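# Move the part from the cabinet rack to the bench

## Task

Remove the part from the rack inside the cabinet and set it down on the bench without shifting any of the rack's rods out of position, then release the part so neither gripper is holding it.

## Robot and tools

Robot: two 6-joint arms, left_arm and right_arm, each ending in a parallel two-finger gripper with a wrist camera on its mount. Bases in the scene frame: left_arm at (+0.033, +0.302, 0) m with quat_wxyz (+0.998, 0, 0, +0.062); right_arm at (+0.037, -0.337, 0) m with quat_wxyz (+1.000, 0, 0, +0.021). Joint ranges in rad, base to gripper: waist -2.618 to 3.054, shoulder 0.000 to 3.142, elbow 0.000 to 3.142, wrist pitch -1.571 to 1.571, wrist yaw -1.571 to 1.571, wrist roll -2.094 to 2.094. An elbow never quite reaches fully straight.

Frame: every pose is in one scene frame. Origin sits on the table surface midway between the arms; +x points out across the table, +z up, and left_arm is on the +y side. The arm names do not refer to left or right in a picture. Gripper axes: the fingers extend along the gripper's +z and close along its y. end_effector_position is the point between the finger pads, roughly 1 cm short of the tips.

execute_actions(actions): actions is a list of up to 15 actions, run in sequence. Each action is a list of up to 15 rows; each row is one control step of 1/30 s, and an action always lasts 15 steps (0.5 s), so a short table repeats its final row. A row is always 16 numbers, even if one arm is idle: left_arm x, y, z, qw, qx, qy, qz, opening, then right_arm in the same order. x, y, z (metres) and the quaternion (w first) are an absolute target pose for that gripper in the scene frame, not an offset. Opening is absolute, -1 (closed) to +1 (fully open, 0.094 m). If any target lies over 0.6 m from that gripper's current position along any of the gripper's own axes, the action is rejected for both arms; if the first action fails that test against the last reported state, or any action is malformed, nothing runs. To hold an orientation, repeat the same quaternion yourself rather than copying the drifted one from a result. An empty list just returns the current state and images.

Each step, the commanded pose is clipped to at most 70 mm and 16 degrees away from the measured pose, then damped inverse kinematics drives the joints, favouring position over orientation. After an action, the arm only continues to its last clipped pose, so distant targets need further actions.

move(target, speed, blocking): target is a single 16-number row as above (absolute poses, openings). Each gripper travels a straight line toward its pose; both paths finish together, lasting 0.5 to 10 s, and are cut off at 10 s. speed is m/s, 0.002 to 0.5, default 0.25; turning is capped at twice that in rad/s, by the shorter way. Paths ignore obstacles and the other arm; grippers lag, wander and may exceed speed, mostly near a straightened arm. The opening is applied at the start. Faster contact and targets deeper past a contact push harder. The move ends when everything is at rest, or 5 s after the paths finish. The result adds a move: line with the ending (done, off_target, moving, held, fault) and limits (paced means the sent pose was clipped; held means a check blocked some steps, after which the arm may surge), plus each gripper's distance to its pose. With blocking=false the call returns after 0.5 s while motion continues; call wait or stop before any other motion command.

wait(seconds): 0 to 10; arms hold their last command; returns early if a running move finishes. stop(): brakes a running move; it needs stopping distance, more when fast; fingers keep moving. zoom_image(camera, region): camera is one of cam_head_left, cam_head_right, cam_high, cam_low, cam_left_wrist, cam_right_wrist (all 504x504); region [x0, y0, x1, y1] in pixels from the top-left, no bigger than 504 by 504. read_manual(section): only "licences"; moves nothing. finished_scene(scene): pass the current scene number; irreversible; the goal must be met and stay met.

Results: the state line (left_arm: … | right_arm: …) gives each gripper's position and quaternion; printed positions may be off, more at long reach. Hand target lines show where the controller is currently steering. A pose unreachable line means the clearance check altered or blocked that arm's command. grip_measured is the finger opening on the command scale; the final Joint positions value is the opening in metres. Action calls also list step positions, with HELD marking steps that were held back. Joint torques include gravity, friction, offsets and noise. FAULT lines report stops; MOTOR HOT appears from 75 °C, the arm halts 10 s at 90 °C, and at 100 °C it goes limp and falls.

Practical notes: motions usually stop a centimetre or more short, typically low, so check and correct. To grip, command an opening about 0.03 below grip_measured (less for a softer hold); readings carry a fixed bias up to about 1 mm; pads give roughly 50 to 62 N, less on parts under about 2 mm thick. Holding loads heats motors, even while you think, and the simulation keeps running meanwhile. To keep an arm still, resend its exact last reported pose and intended opening every call. A blocked arm keeps pressing until commanded otherwise. Expect occasional tugs on a held part or pushes on loose ones. Avoid: arms striking or pressing each other, anything leaving the table, dropping or slamming the part, hard hits or shoves, and dislodging the rack's rods.

Each tool is called after "Call:" as name(argument=value, ...) on one line, values as JSON.

## Session

Call:
execute_actions(actions=[])

Scene clock: 0.00 s.
left_arm: end_effector_position=(+0.1618, +0.4687, +0.2521) grip_measured=+1.000 end_effector_quat_wxyz=(+0.135, +0.257, +0.947, +0.136) | right_arm: end_effector_position=(+0.3281, +0.0454, +0.2382) grip_measured=+1.000 end_effector_quat_wxyz=(+0.213, -0.204, +0.722, +0.626)
Joint positions: left_arm=[ 0.956  1.138  1.418 -1.519  0.2    1.575  0.094] | right_arm=[ 0.584  1.69   1.015  0.475 -0.881  0.813  0.094]
Joint velocities: left_arm=[-0.012 -0.002  0.002 -0.051  0.007  0.007  0.   ] | right_arm=[-0.022 -0.012  0.017 -0.007  0.022  0.022  0.   ]
Joint torques (N m, as the arm reports them, + toward a larger angle): no reading
Hand target (left_arm): +0.164, +0.468, +0.258; +0.145, +0.257, +0.945, +0.144
Hand target (right_arm): +0.328, +0.045, +0.241; +0.214, -0.206, +0.721, +0.626

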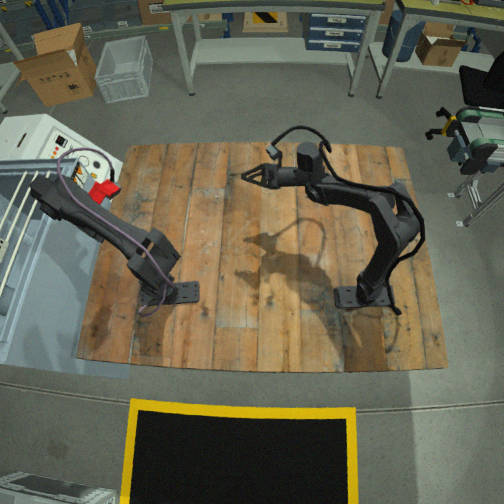

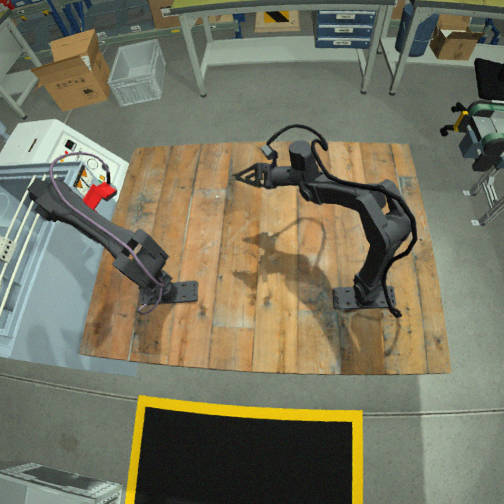

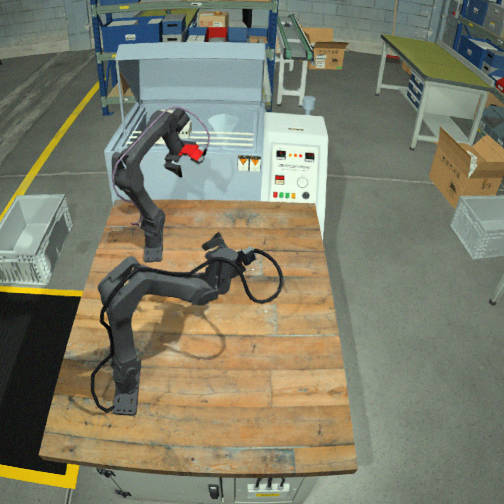

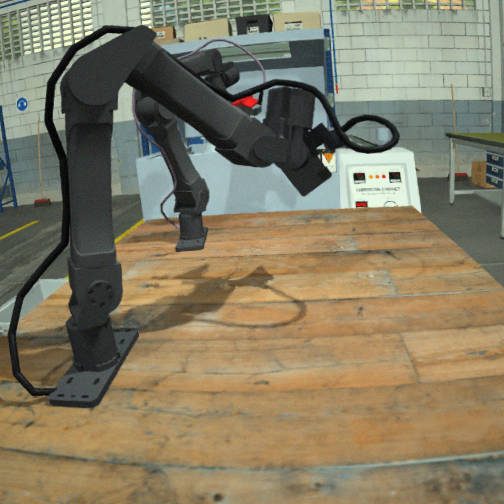

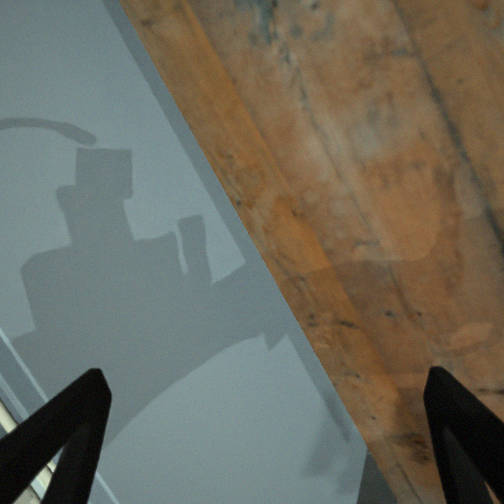

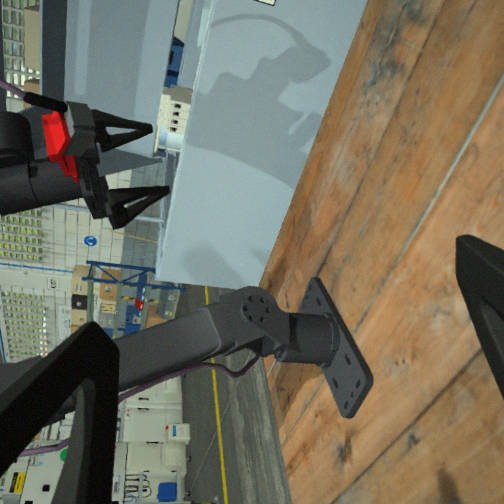

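Call:
zoom_image(camera="cam_high", region=[90, 40, 340, 260])

Call:
zoom_image(camera="cam_head_right", region=[0, 110, 200, 380])

Region (90, 40, 340, 260) of cam_high's 504x504 image, scaled by 2.016, with more detail than that image has; it fills the top 444 rows of this view, and the rest is white.

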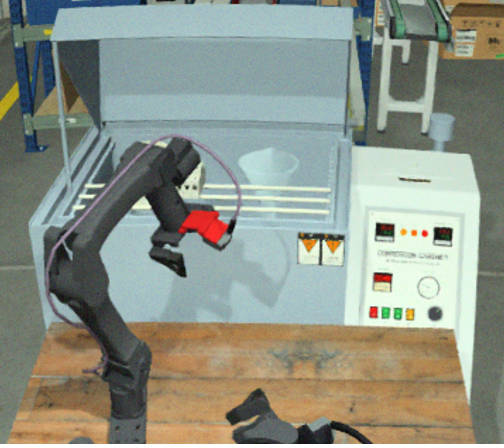

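Region (0, 110, 200, 380) of cam_head_right's 504x504 image, scaled by 1.867, with more detail than that image has; it fills the left 373 columns of this view, and the rest is white.

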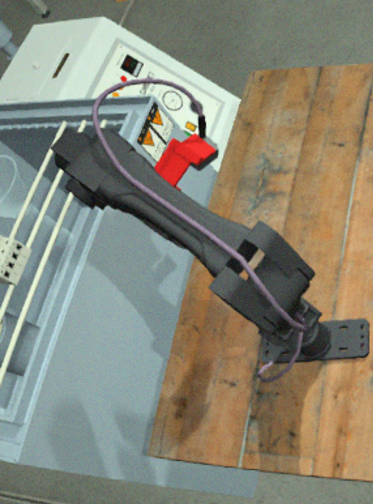

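Call:
move(target=[0.12,0.48,0.42,0.242,-0.665,0.665,0.242,1,0.3281,0.0454,0.2382,0.213,-0.204,0.722,0.626,1], speed=0.2)

Scene clock: 19.57 s.
left_arm: end_effector_position=(+0.1251, +0.4858, +0.4057) grip_measured=+1.000 end_effector_quat_wxyz=(+0.360, -0.604, +0.674, +0.227) | right_arm: end_effector_position=(+0.3281, +0.0455, +0.2384) grip_measured=+1.000 end_effector_quat_wxyz=(+0.214, -0.204, +0.722, +0.626)
Joint positions: left_arm=[ 0.629  1.08   1.874 -1.561 -0.408 -0.534  0.094] | right_arm=[ 0.584  1.69   1.015  0.477 -0.881  0.813  0.094]
Joint velocities: left_arm=[-0.007 -0.007 -0.002  0.022 -0.007 -0.051  0.   ] | right_arm=[-0.007  0.007 -0.002  0.037  0.007 -0.066  0.   ]
Joint torques (N m, as the arm reports them, + toward a larger angle): left_arm=[-0.85 -0.73  7.67  1.61 -0.26 -0.08] | right_arm=[-0.04 -8.58  6.72  1.87 -0.14 -0.01]
Hand target (left_arm): +0.120, +0.482, +0.419; +0.381, -0.603, +0.662, +0.231
Hand target (right_arm): +0.328, +0.045, +0.238; +0.213, -0.204, +0.722, +0.626
Off the commanded pose (left_arm): 0.016 m, 15 deg.
Off the commanded pose (right_arm): 0.000 m, 0 deg.
joint sent to its limit (left arm) — the command would take joint 4 (wrist pitch) past its lower limit, so that joint was sent only as far as its limit.
move: off_target (left_arm)

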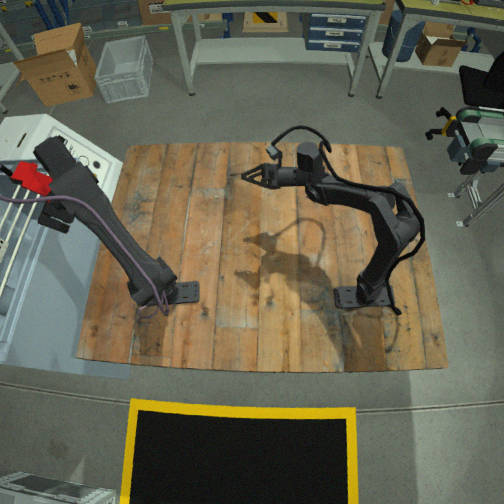

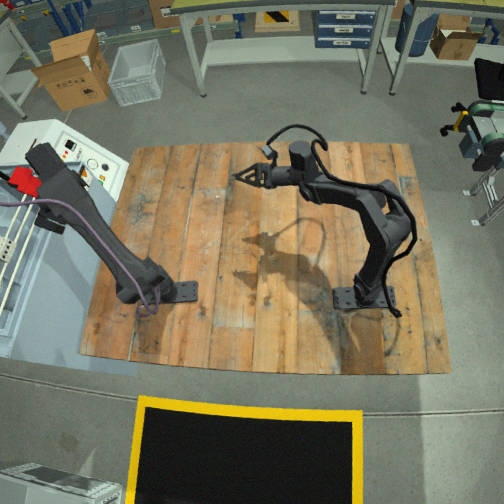

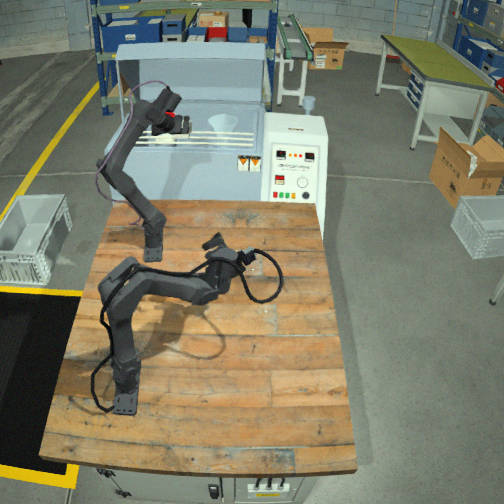

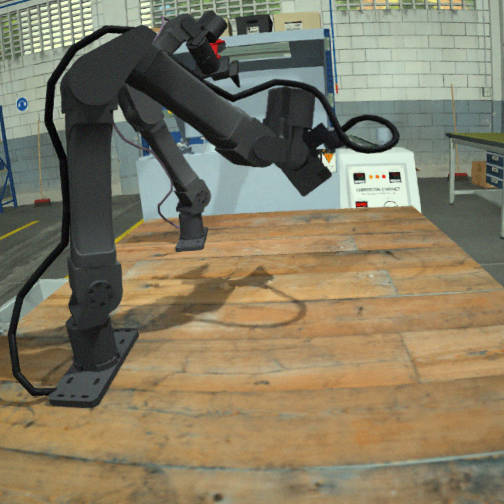

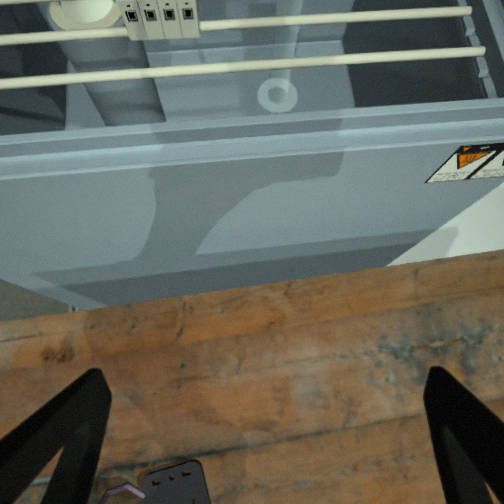

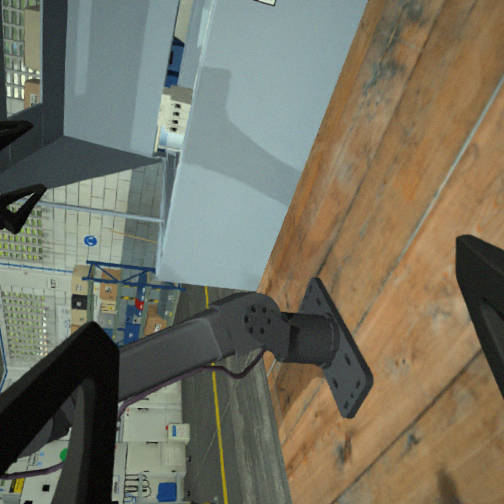

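Call:
move(target=[0.08,0.62,0.40,0.299,-0.641,0.641,0.299,1,0.3281,0.0454,0.2382,0.213,-0.204,0.722,0.626,1], speed=0.15)

Scene clock: 24.10 s.
left_arm: end_effector_position=(+0.0834, +0.6147, +0.3780) grip_measured=+1.000 end_effector_quat_wxyz=(+0.270, -0.647, +0.656, +0.279) | right_arm: end_effector_position=(+0.3281, +0.0455, +0.2384) grip_measured=+1.000 end_effector_quat_wxyz=(+0.214, -0.204, +0.722, +0.626)
Joint positions: left_arm=[ 1.173  1.352  1.886 -1.327 -0.201 -0.179  0.094] | right_arm=[ 0.584  1.69   1.015  0.477 -0.881  0.813  0.094]
Joint velocities: left_arm=[-0.007 -0.002  0.017  0.051  0.007  0.022  0.   ] | right_arm=[-0.002  0.002 -0.012 -0.037  0.037  0.007  0.   ]
Joint torques (N m, as the arm reports them, + toward a larger angle): left_arm=[ 0.8  -3.3   9.29  2.   -0.02  0.02] | right_arm=[-0.04 -8.59  6.72  1.87 -0.13  0.  ]
Hand target (left_arm): +0.081, +0.619, +0.400; -0.300, +0.641, -0.640, -0.299
Hand target (right_arm): +0.328, +0.045, +0.238; +0.213, -0.204, +0.722, +0.626
Off the commanded pose (left_arm): 0.023 m, 4 deg.
Off the commanded pose (right_arm): 0.000 m, 0 deg.
move: off_target (left_arm)

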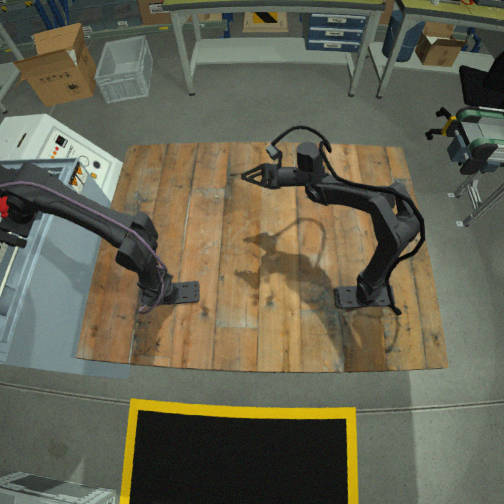

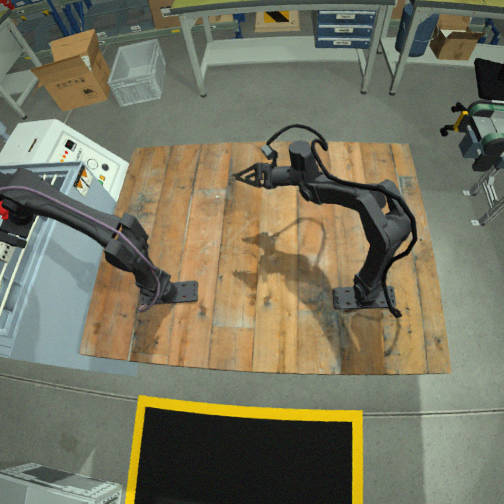

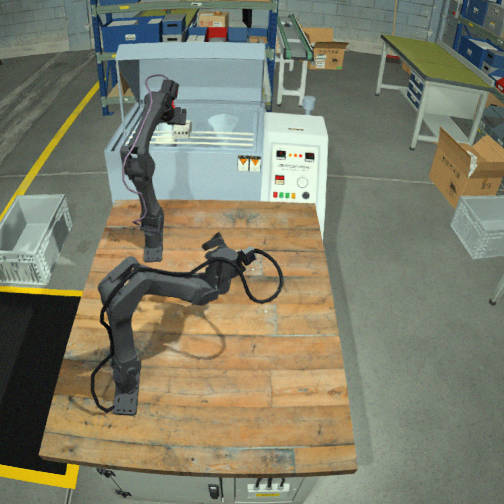

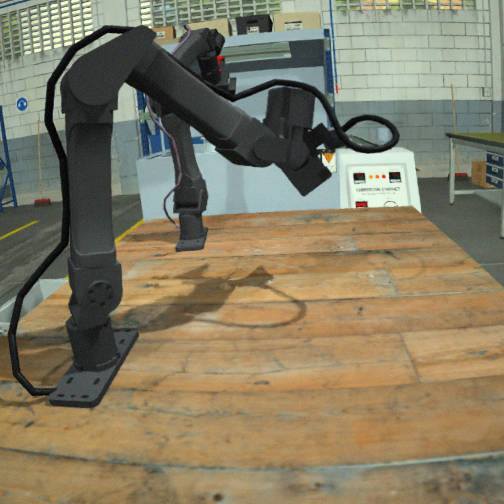

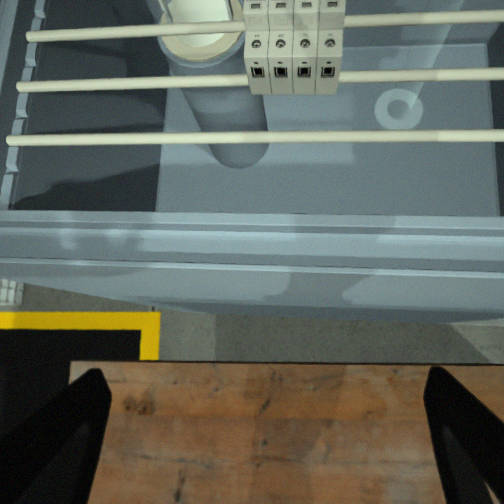

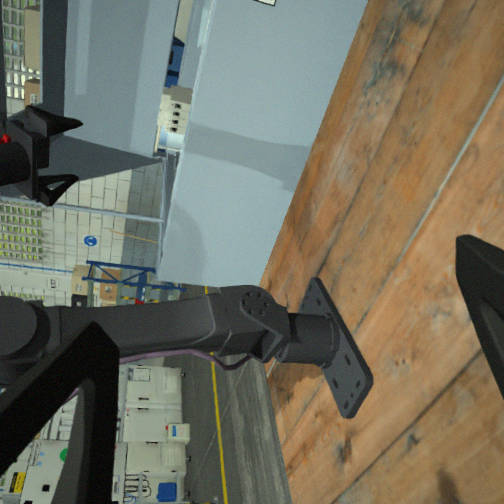

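Call:
move(target=[0.11,0.69,0.40,0.299,-0.641,0.641,0.299,1,0.3281,0.0454,0.2382,0.213,-0.204,0.722,0.626,1], speed=0.1)

Scene clock: 38.73 s.
left_arm: end_effector_position=(+0.1072, +0.6847, +0.3791) grip_measured=+1.000 end_effector_quat_wxyz=(+0.270, -0.647, +0.655, +0.282) | right_arm: end_effector_position=(+0.3281, +0.0455, +0.2385) grip_measured=+1.000 end_effector_quat_wxyz=(+0.214, -0.204, +0.722, +0.626)
Joint positions: left_arm=[ 1.154  1.614  2.118 -1.298 -0.219 -0.19   0.094] | right_arm=[ 0.584  1.69   1.015  0.477 -0.881  0.813  0.094]
Joint velocities: left_arm=[-0.017  0.007  0.032  0.022  0.022 -0.007  0.   ] | right_arm=[-0.017 -0.032 -0.002 -0.066 -0.037  0.051  0.   ]
Joint torques (N m, as the arm reports them, + toward a larger angle): left_arm=[-0.74 -5.26  9.44  1.96 -0.14 -0.08] | right_arm=[-0.04 -8.6   6.72  1.87 -0.14  0.  ]
Hand target (left_arm): +0.110, +0.688, +0.400; -0.299, +0.641, -0.641, -0.299
Hand target (right_arm): +0.328, +0.045, +0.238; +0.213, -0.204, +0.722, +0.626
Off the commanded pose (left_arm): 0.022 m, 4 deg.
Off the commanded pose (right_arm): 0.000 m, 0 deg.
move: off_target (left_arm)

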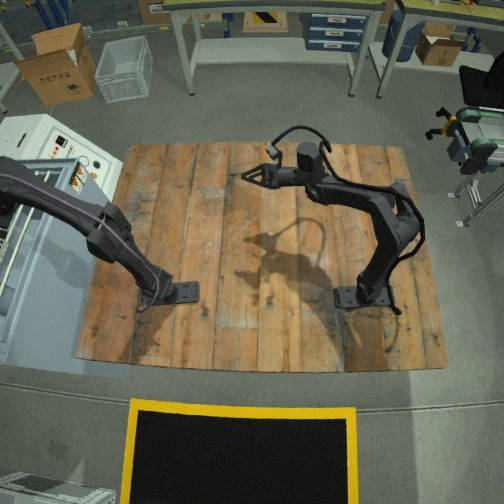

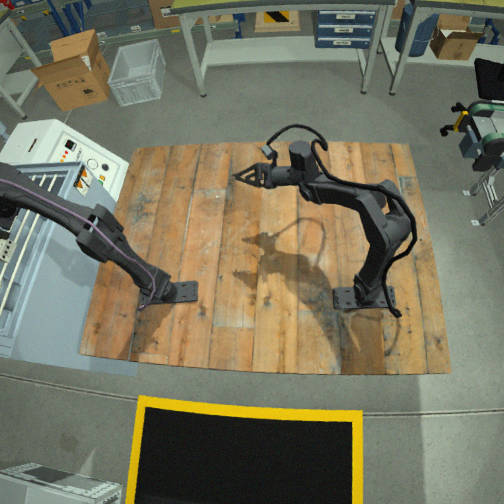

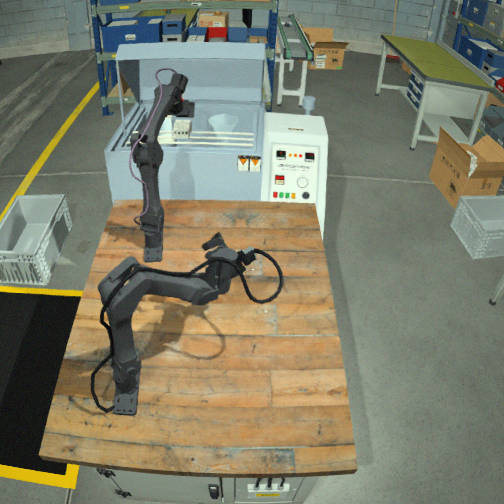

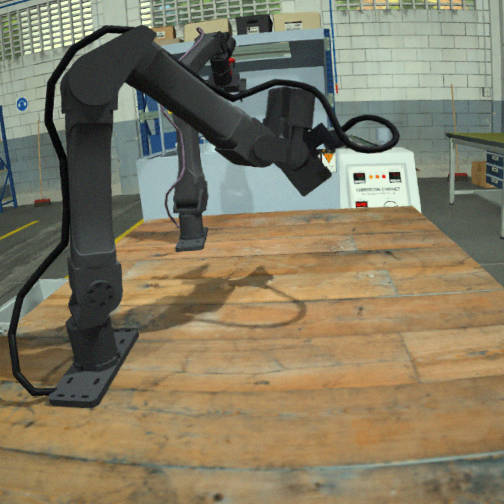

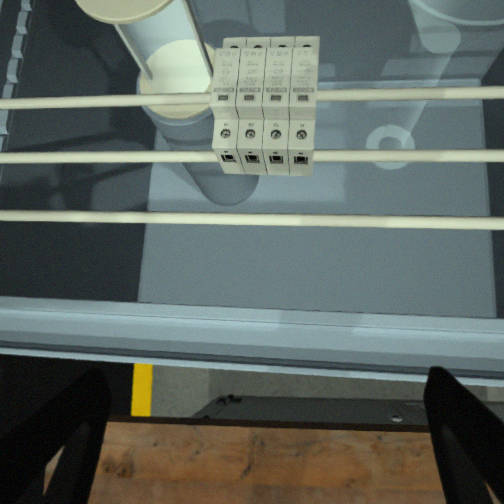

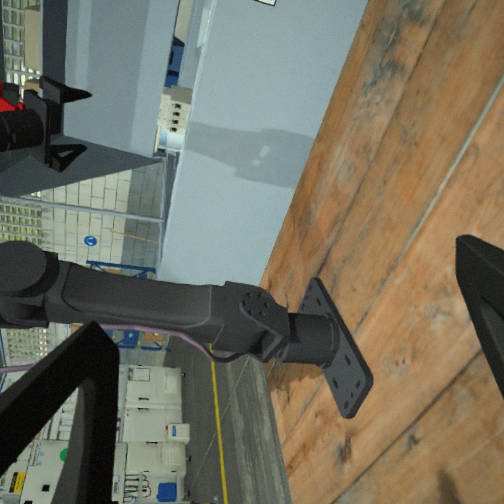

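Call:
move(target=[0.11,0.77,0.37,0.299,-0.641,0.641,0.299,1,0.3281,0.0454,0.2382,0.213,-0.204,0.722,0.626,1], speed=0.08)

Scene clock: 58.53 s.
left_arm: end_effector_position=(+0.1133, +0.7621, +0.3435) grip_measured=+1.000 end_effector_quat_wxyz=(+0.266, -0.649, +0.657, +0.277) | right_arm: end_effector_position=(+0.3281, +0.0455, +0.2385) grip_measured=+1.000 end_effector_quat_wxyz=(+0.214, -0.204, +0.722, +0.626)
Joint positions: left_arm=[ 1.204  1.837  2.215 -1.178 -0.181 -0.156  0.094] | right_arm=[ 0.584  1.69   1.015  0.477 -0.881  0.813  0.094]
Joint velocities: left_arm=[ 0.007 -0.007  0.007  0.051 -0.022 -0.007  0.   ] | right_arm=[-0.002  0.002 -0.002 -0.007  0.037 -0.022  0.   ]
Joint torques (N m, as the arm reports them, + toward a larger angle): left_arm=[ 0.7  -7.68 10.46  1.99 -0.03  0.04] | right_arm=[-0.05 -8.58  6.71  1.86 -0.14  0.  ]
Hand target (left_arm): +0.111, +0.768, +0.370; -0.299, +0.641, -0.641, -0.300
Hand target (right_arm): +0.328, +0.045, +0.238; +0.213, -0.204, +0.722, +0.626
Off the commanded pose (left_arm): 0.028 m, 5 deg.
Off the commanded pose (right_arm): 0.000 m, 0 deg.
move: off_target (left_arm)

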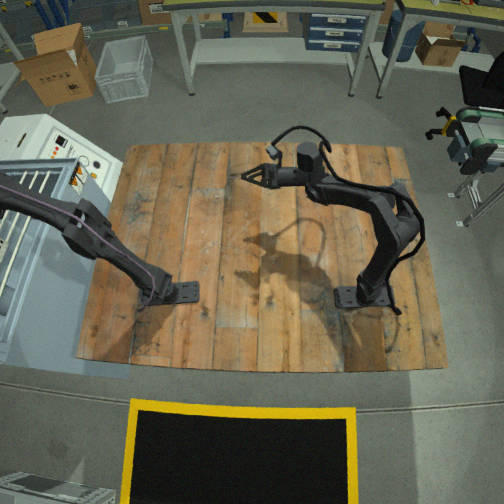

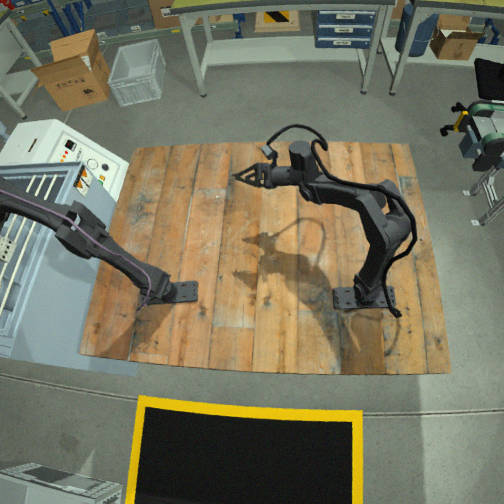

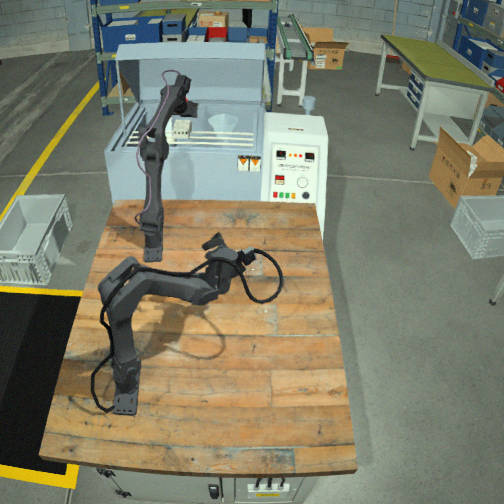

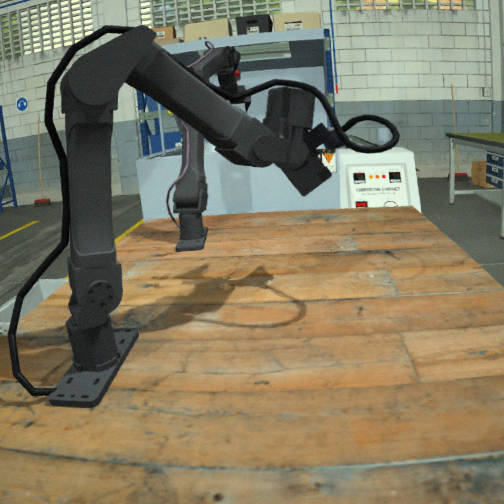

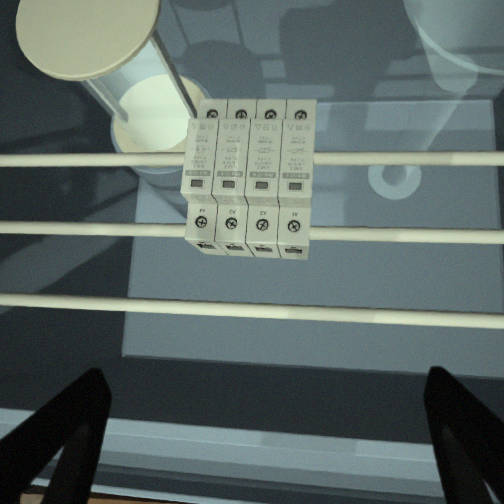

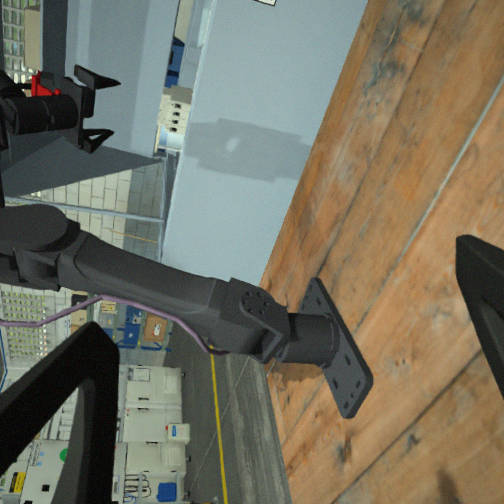

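Call:
move(target=[0.09,0.82,0.335,0.299,-0.641,0.641,0.299,1,0.3281,0.0454,0.2382,0.213,-0.204,0.722,0.626,1], speed=0.06)

Scene clock: 71.60 s.
left_arm: end_effector_position=(+0.0932, +0.8122, +0.3141) grip_measured=+1.000 end_effector_quat_wxyz=(+0.273, -0.649, +0.653, +0.279) | right_arm: end_effector_position=(+0.3281, +0.0455, +0.2385) grip_measured=+1.000 end_effector_quat_wxyz=(+0.214, -0.204, +0.722, +0.626)
Joint positions: left_arm=[ 1.287  1.946  2.215 -1.044 -0.121 -0.103  0.094] | right_arm=[ 0.584  1.69   1.015  0.477 -0.881  0.813  0.094]
Joint velocities: left_arm=[-0.012 -0.002 -0.012  0.051 -0.081 -0.051  0.   ] | right_arm=[ 0.007  0.012  0.007 -0.022  0.066  0.051  0.   ]
Joint torques (N m, as the arm reports them, + toward a larger angle): left_arm=[ 0.59 -8.87  9.3   2.03  0.    0.03] | right_arm=[-0.05 -8.59  6.72  1.86 -0.13  0.  ]
Hand target (left_arm): +0.091, +0.819, +0.335; -0.299, +0.640, -0.641, -0.299
Hand target (right_arm): +0.328, +0.045, +0.238; +0.213, -0.204, +0.722, +0.626
Off the commanded pose (left_arm): 0.023 m, 4 deg.
Off the commanded pose (right_arm): 0.000 m, 0 deg.
move: off_target (left_arm)

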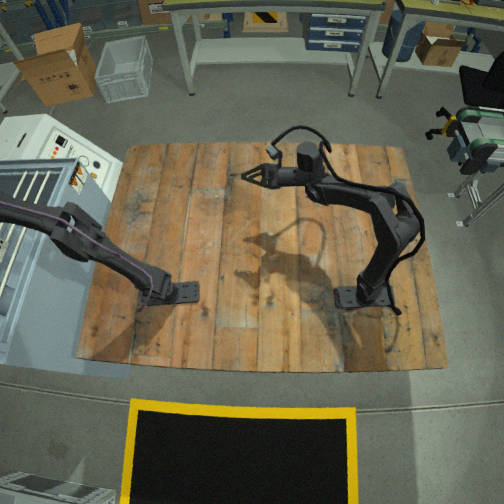

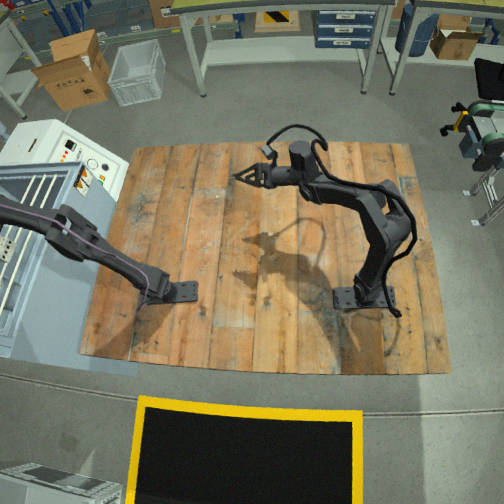

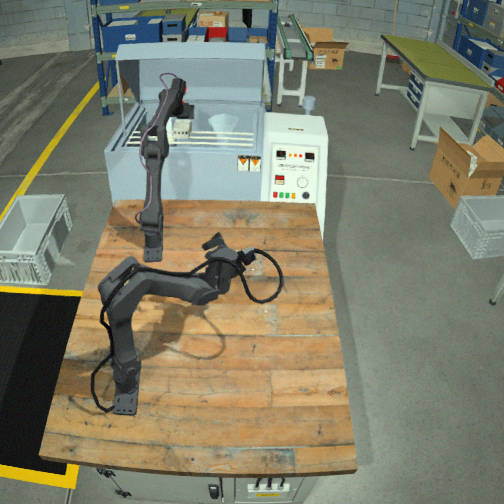

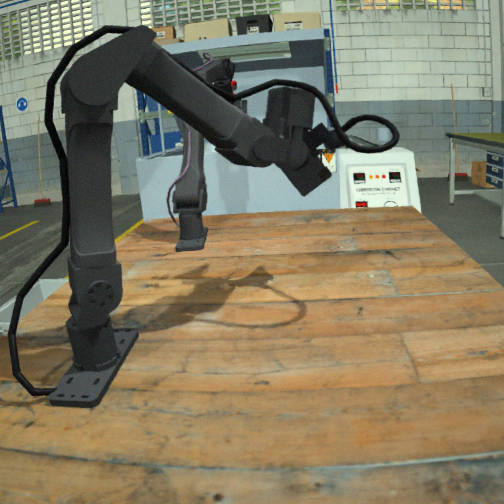

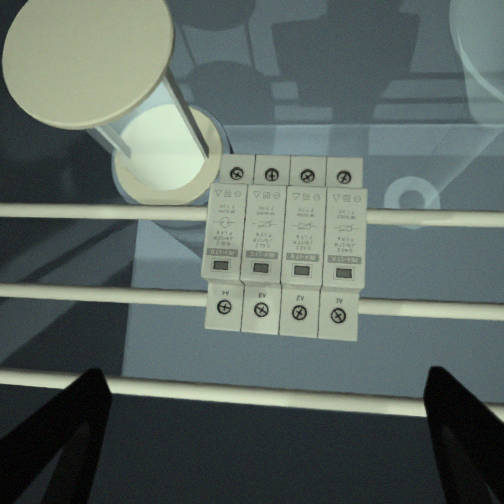

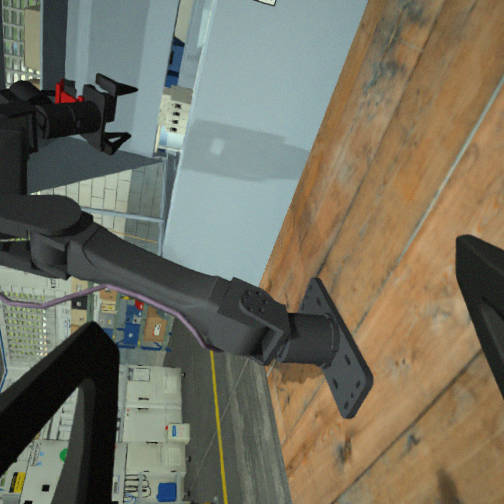

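Call:
move(target=[0.09,0.868,0.29,0.299,-0.641,0.641,0.299,1,0.3281,0.0454,0.2382,0.213,-0.204,0.722,0.626,1], speed=0.05)

Scene clock: 91.80 s.
left_arm: end_effector_position=(+0.0945, +0.8590, +0.2680) grip_measured=+1.000 end_effector_quat_wxyz=(+0.273, -0.648, +0.654, +0.278) | right_arm: end_effector_position=(+0.3281, +0.0455, +0.2386) grip_measured=+1.000 end_effector_quat_wxyz=(+0.214, -0.204, +0.722, +0.626)
Joint positions: left_arm=[ 1.302  2.081  2.215 -0.91  -0.107 -0.091  0.094] | right_arm=[ 0.584  1.69   1.015  0.477 -0.881  0.813  0.094]
Joint velocities: left_arm=[-0.017 -0.017  0.012  0.022 -0.051  0.051  0.   ] | right_arm=[ 0.007 -0.037 -0.012  0.007  0.007 -0.007  0.   ]
Joint torques (N m, as the arm reports them, + toward a larger angle): left_arm=[  0.69 -10.25   9.52   2.03   0.     0.03] | right_arm=[-0.05 -8.59  6.72  1.86 -0.14  0.  ]
Hand target (left_arm): +0.091, +0.867, +0.290; -0.298, +0.641, -0.641, -0.299
Hand target (right_arm): +0.328, +0.045, +0.238; +0.213, -0.204, +0.722, +0.626
Off the commanded pose (left_arm): 0.024 m, 4 deg.
Off the commanded pose (right_arm): 0.000 m, 0 deg.
move: off_target (left_arm)

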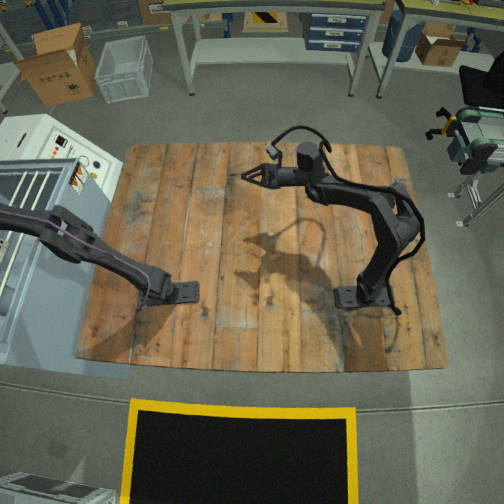

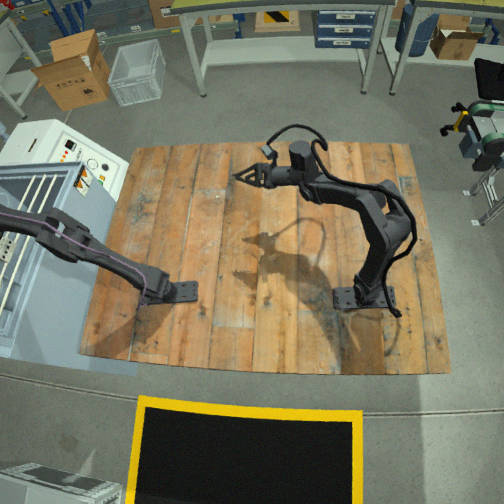

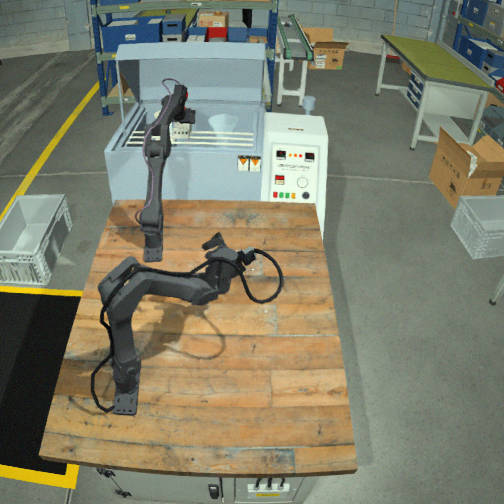

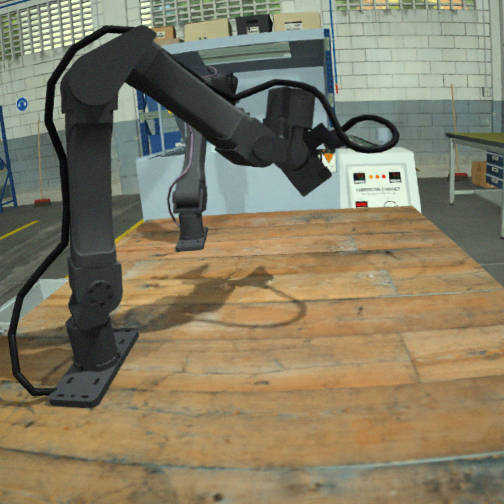

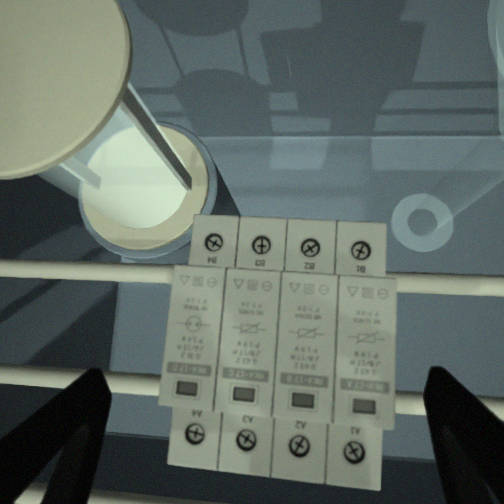

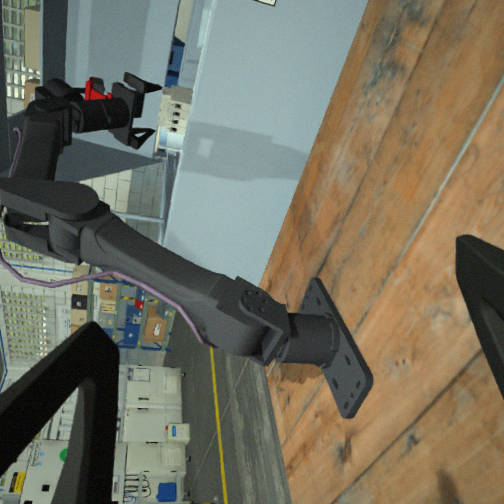

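Call:
move(target=[0.094,0.878,0.257,0.299,-0.641,0.641,0.299,1,0.3281,0.0454,0.2382,0.213,-0.204,0.722,0.626,1], speed=0.03)

Scene clock: 96.67 s.
left_arm: end_effector_position=(+0.0965, +0.8731, +0.2491) grip_measured=+1.000 end_effector_quat_wxyz=(+0.286, -0.644, +0.648, +0.288) | right_arm: end_effector_position=(+0.3281, +0.0455, +0.2386) grip_measured=+1.000 end_effector_quat_wxyz=(+0.214, -0.204, +0.722, +0.626)
Joint positions: left_arm=[ 1.302  2.081  2.111 -0.771 -0.107 -0.091  0.094] | right_arm=[ 0.584  1.69   1.015  0.477 -0.881  0.813  0.094]
Joint velocities: left_arm=[-0.007  0.002  0.007  0.022 -0.066 -0.007  0.   ] | right_arm=[-0.017  0.007 -0.002 -0.022 -0.007  0.007  0.   ]
Joint torques (N m, as the arm reports them, + toward a larger angle): left_arm=[  0.4  -10.58   6.51   2.08  -0.04   0.01] | right_arm=[-0.04 -8.58  6.71  1.86 -0.14 -0.01]
Hand target (left_arm): +0.094, +0.878, +0.257; -0.298, +0.641, -0.641, -0.299
Hand target (right_arm): +0.328, +0.045, +0.238; +0.213, -0.204, +0.722, +0.626
Off the commanded pose (left_arm): 0.010 m, 2 deg.
Off the commanded pose (right_arm): 0.000 m, 0 deg.
move: done

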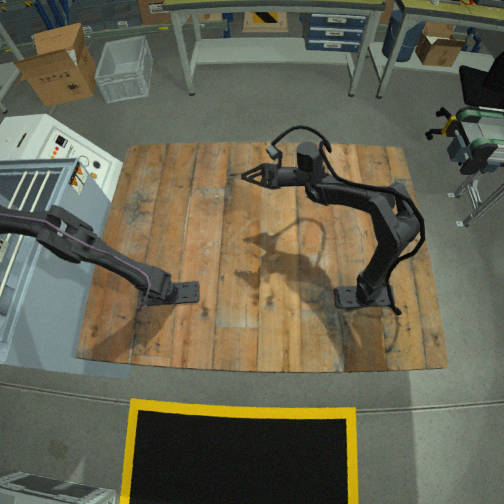

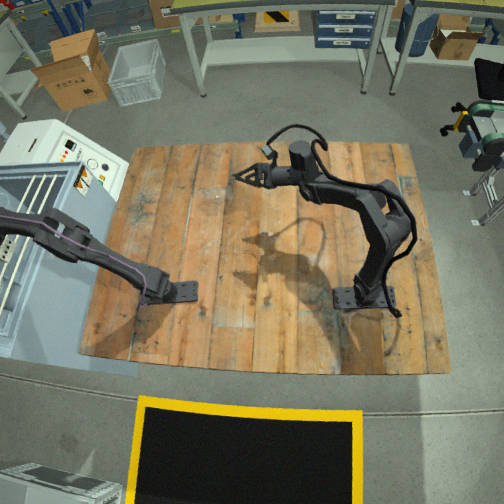

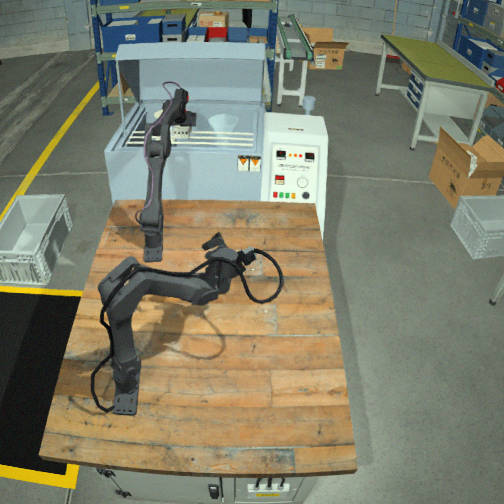

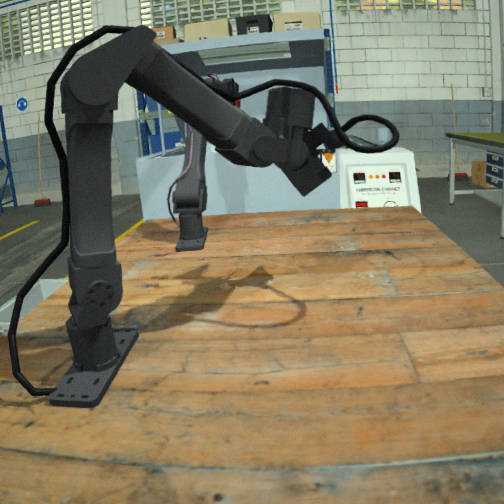

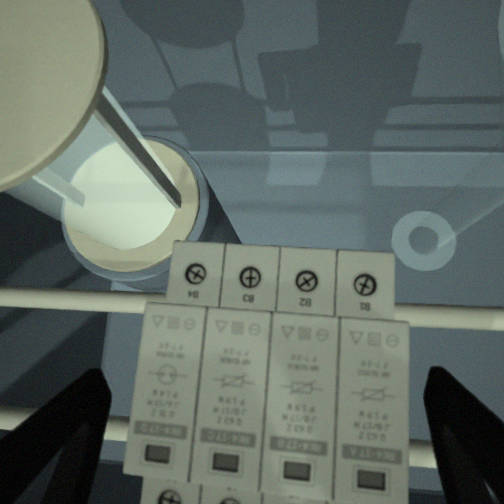

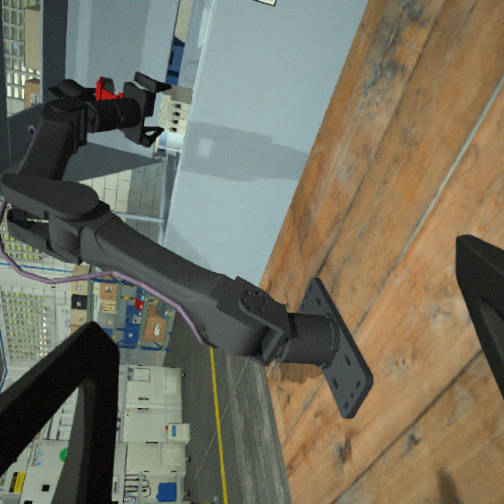

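Call:
move(target=[0.099,0.878,0.241,0.299,-0.641,0.641,0.299,1,0.3281,0.0454,0.2382,0.213,-0.204,0.722,0.626,1], speed=0.025)

Scene clock: 99.93 s.
left_arm: end_effector_position=(+0.0967, +0.8742, +0.2230) grip_measured=+1.000 end_effector_quat_wxyz=(+0.277, -0.647, +0.652, +0.281) | right_arm: end_effector_position=(+0.3281, +0.0455, +0.2386) grip_measured=+1.000 end_effector_quat_wxyz=(+0.214, -0.204, +0.722, +0.626)
Joint positions: left_arm=[ 1.302  2.081  2.022 -0.705 -0.107 -0.091  0.094] | right_arm=[ 0.584  1.69   1.015  0.477 -0.881  0.813  0.094]
Joint velocities: left_arm=[-0.022  0.007 -0.017 -0.007  0.022 -0.095  0.   ] | right_arm=[-0.007  0.007  0.007 -0.007  0.007  0.007  0.   ]
Joint torques (N m, as the arm reports them, + toward a larger angle): left_arm=[ -0.39 -11.78   6.78   2.04  -0.1   -0.08] | right_arm=[-0.05 -8.59  6.72  1.86 -0.14  0.  ]
Hand target (left_arm): +0.099, +0.877, +0.241; -0.298, +0.641, -0.641, -0.298
Hand target (right_arm): +0.328, +0.045, +0.238; +0.213, -0.204, +0.722, +0.626
Off the commanded pose (left_arm): 0.019 m, 4 deg.
Off the commanded pose (right_arm): 0.000 m, 0 deg.
move: off_target (left_arm)

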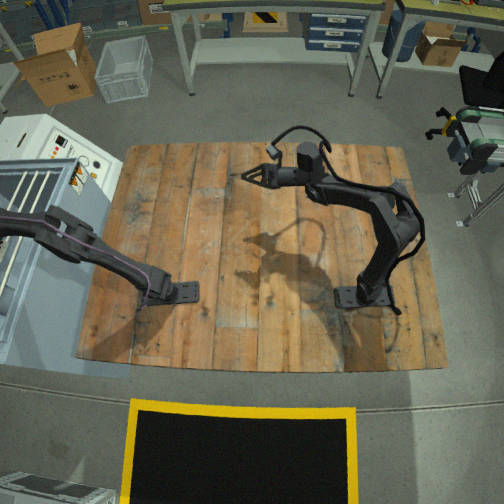

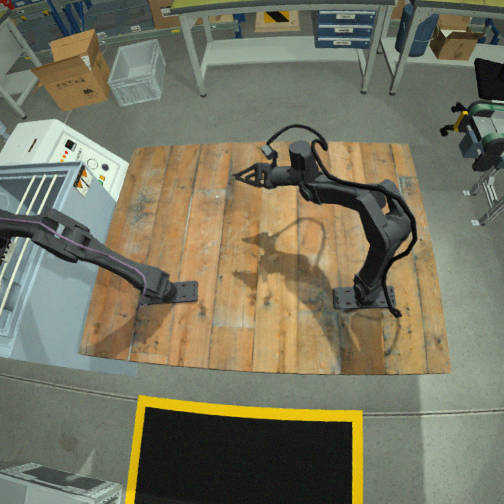

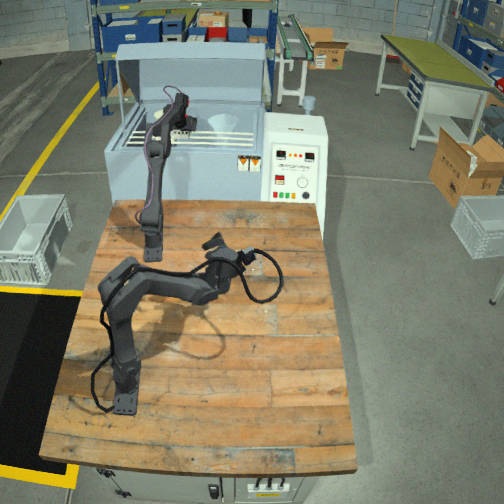

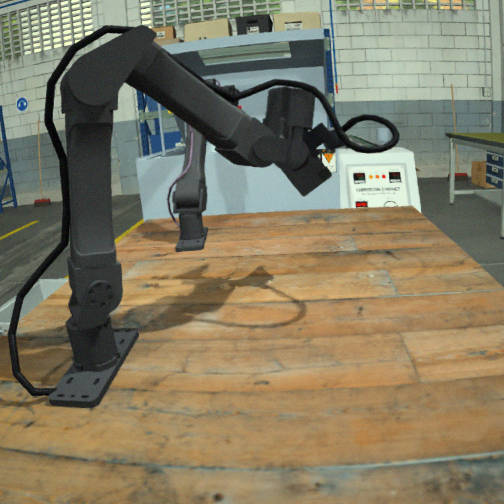

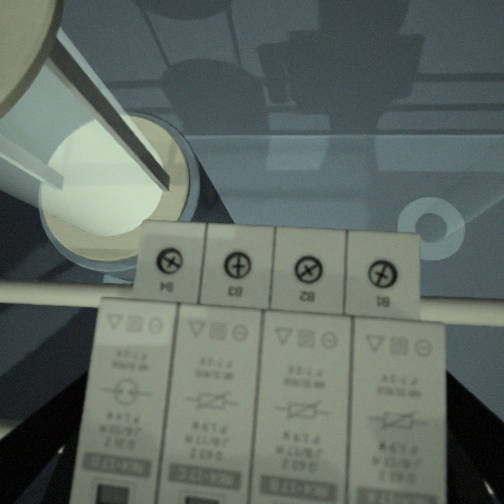

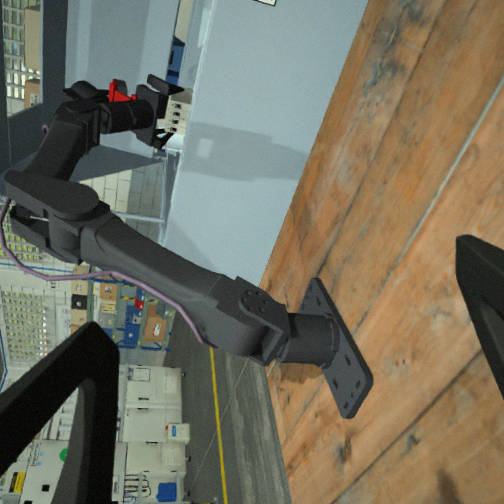

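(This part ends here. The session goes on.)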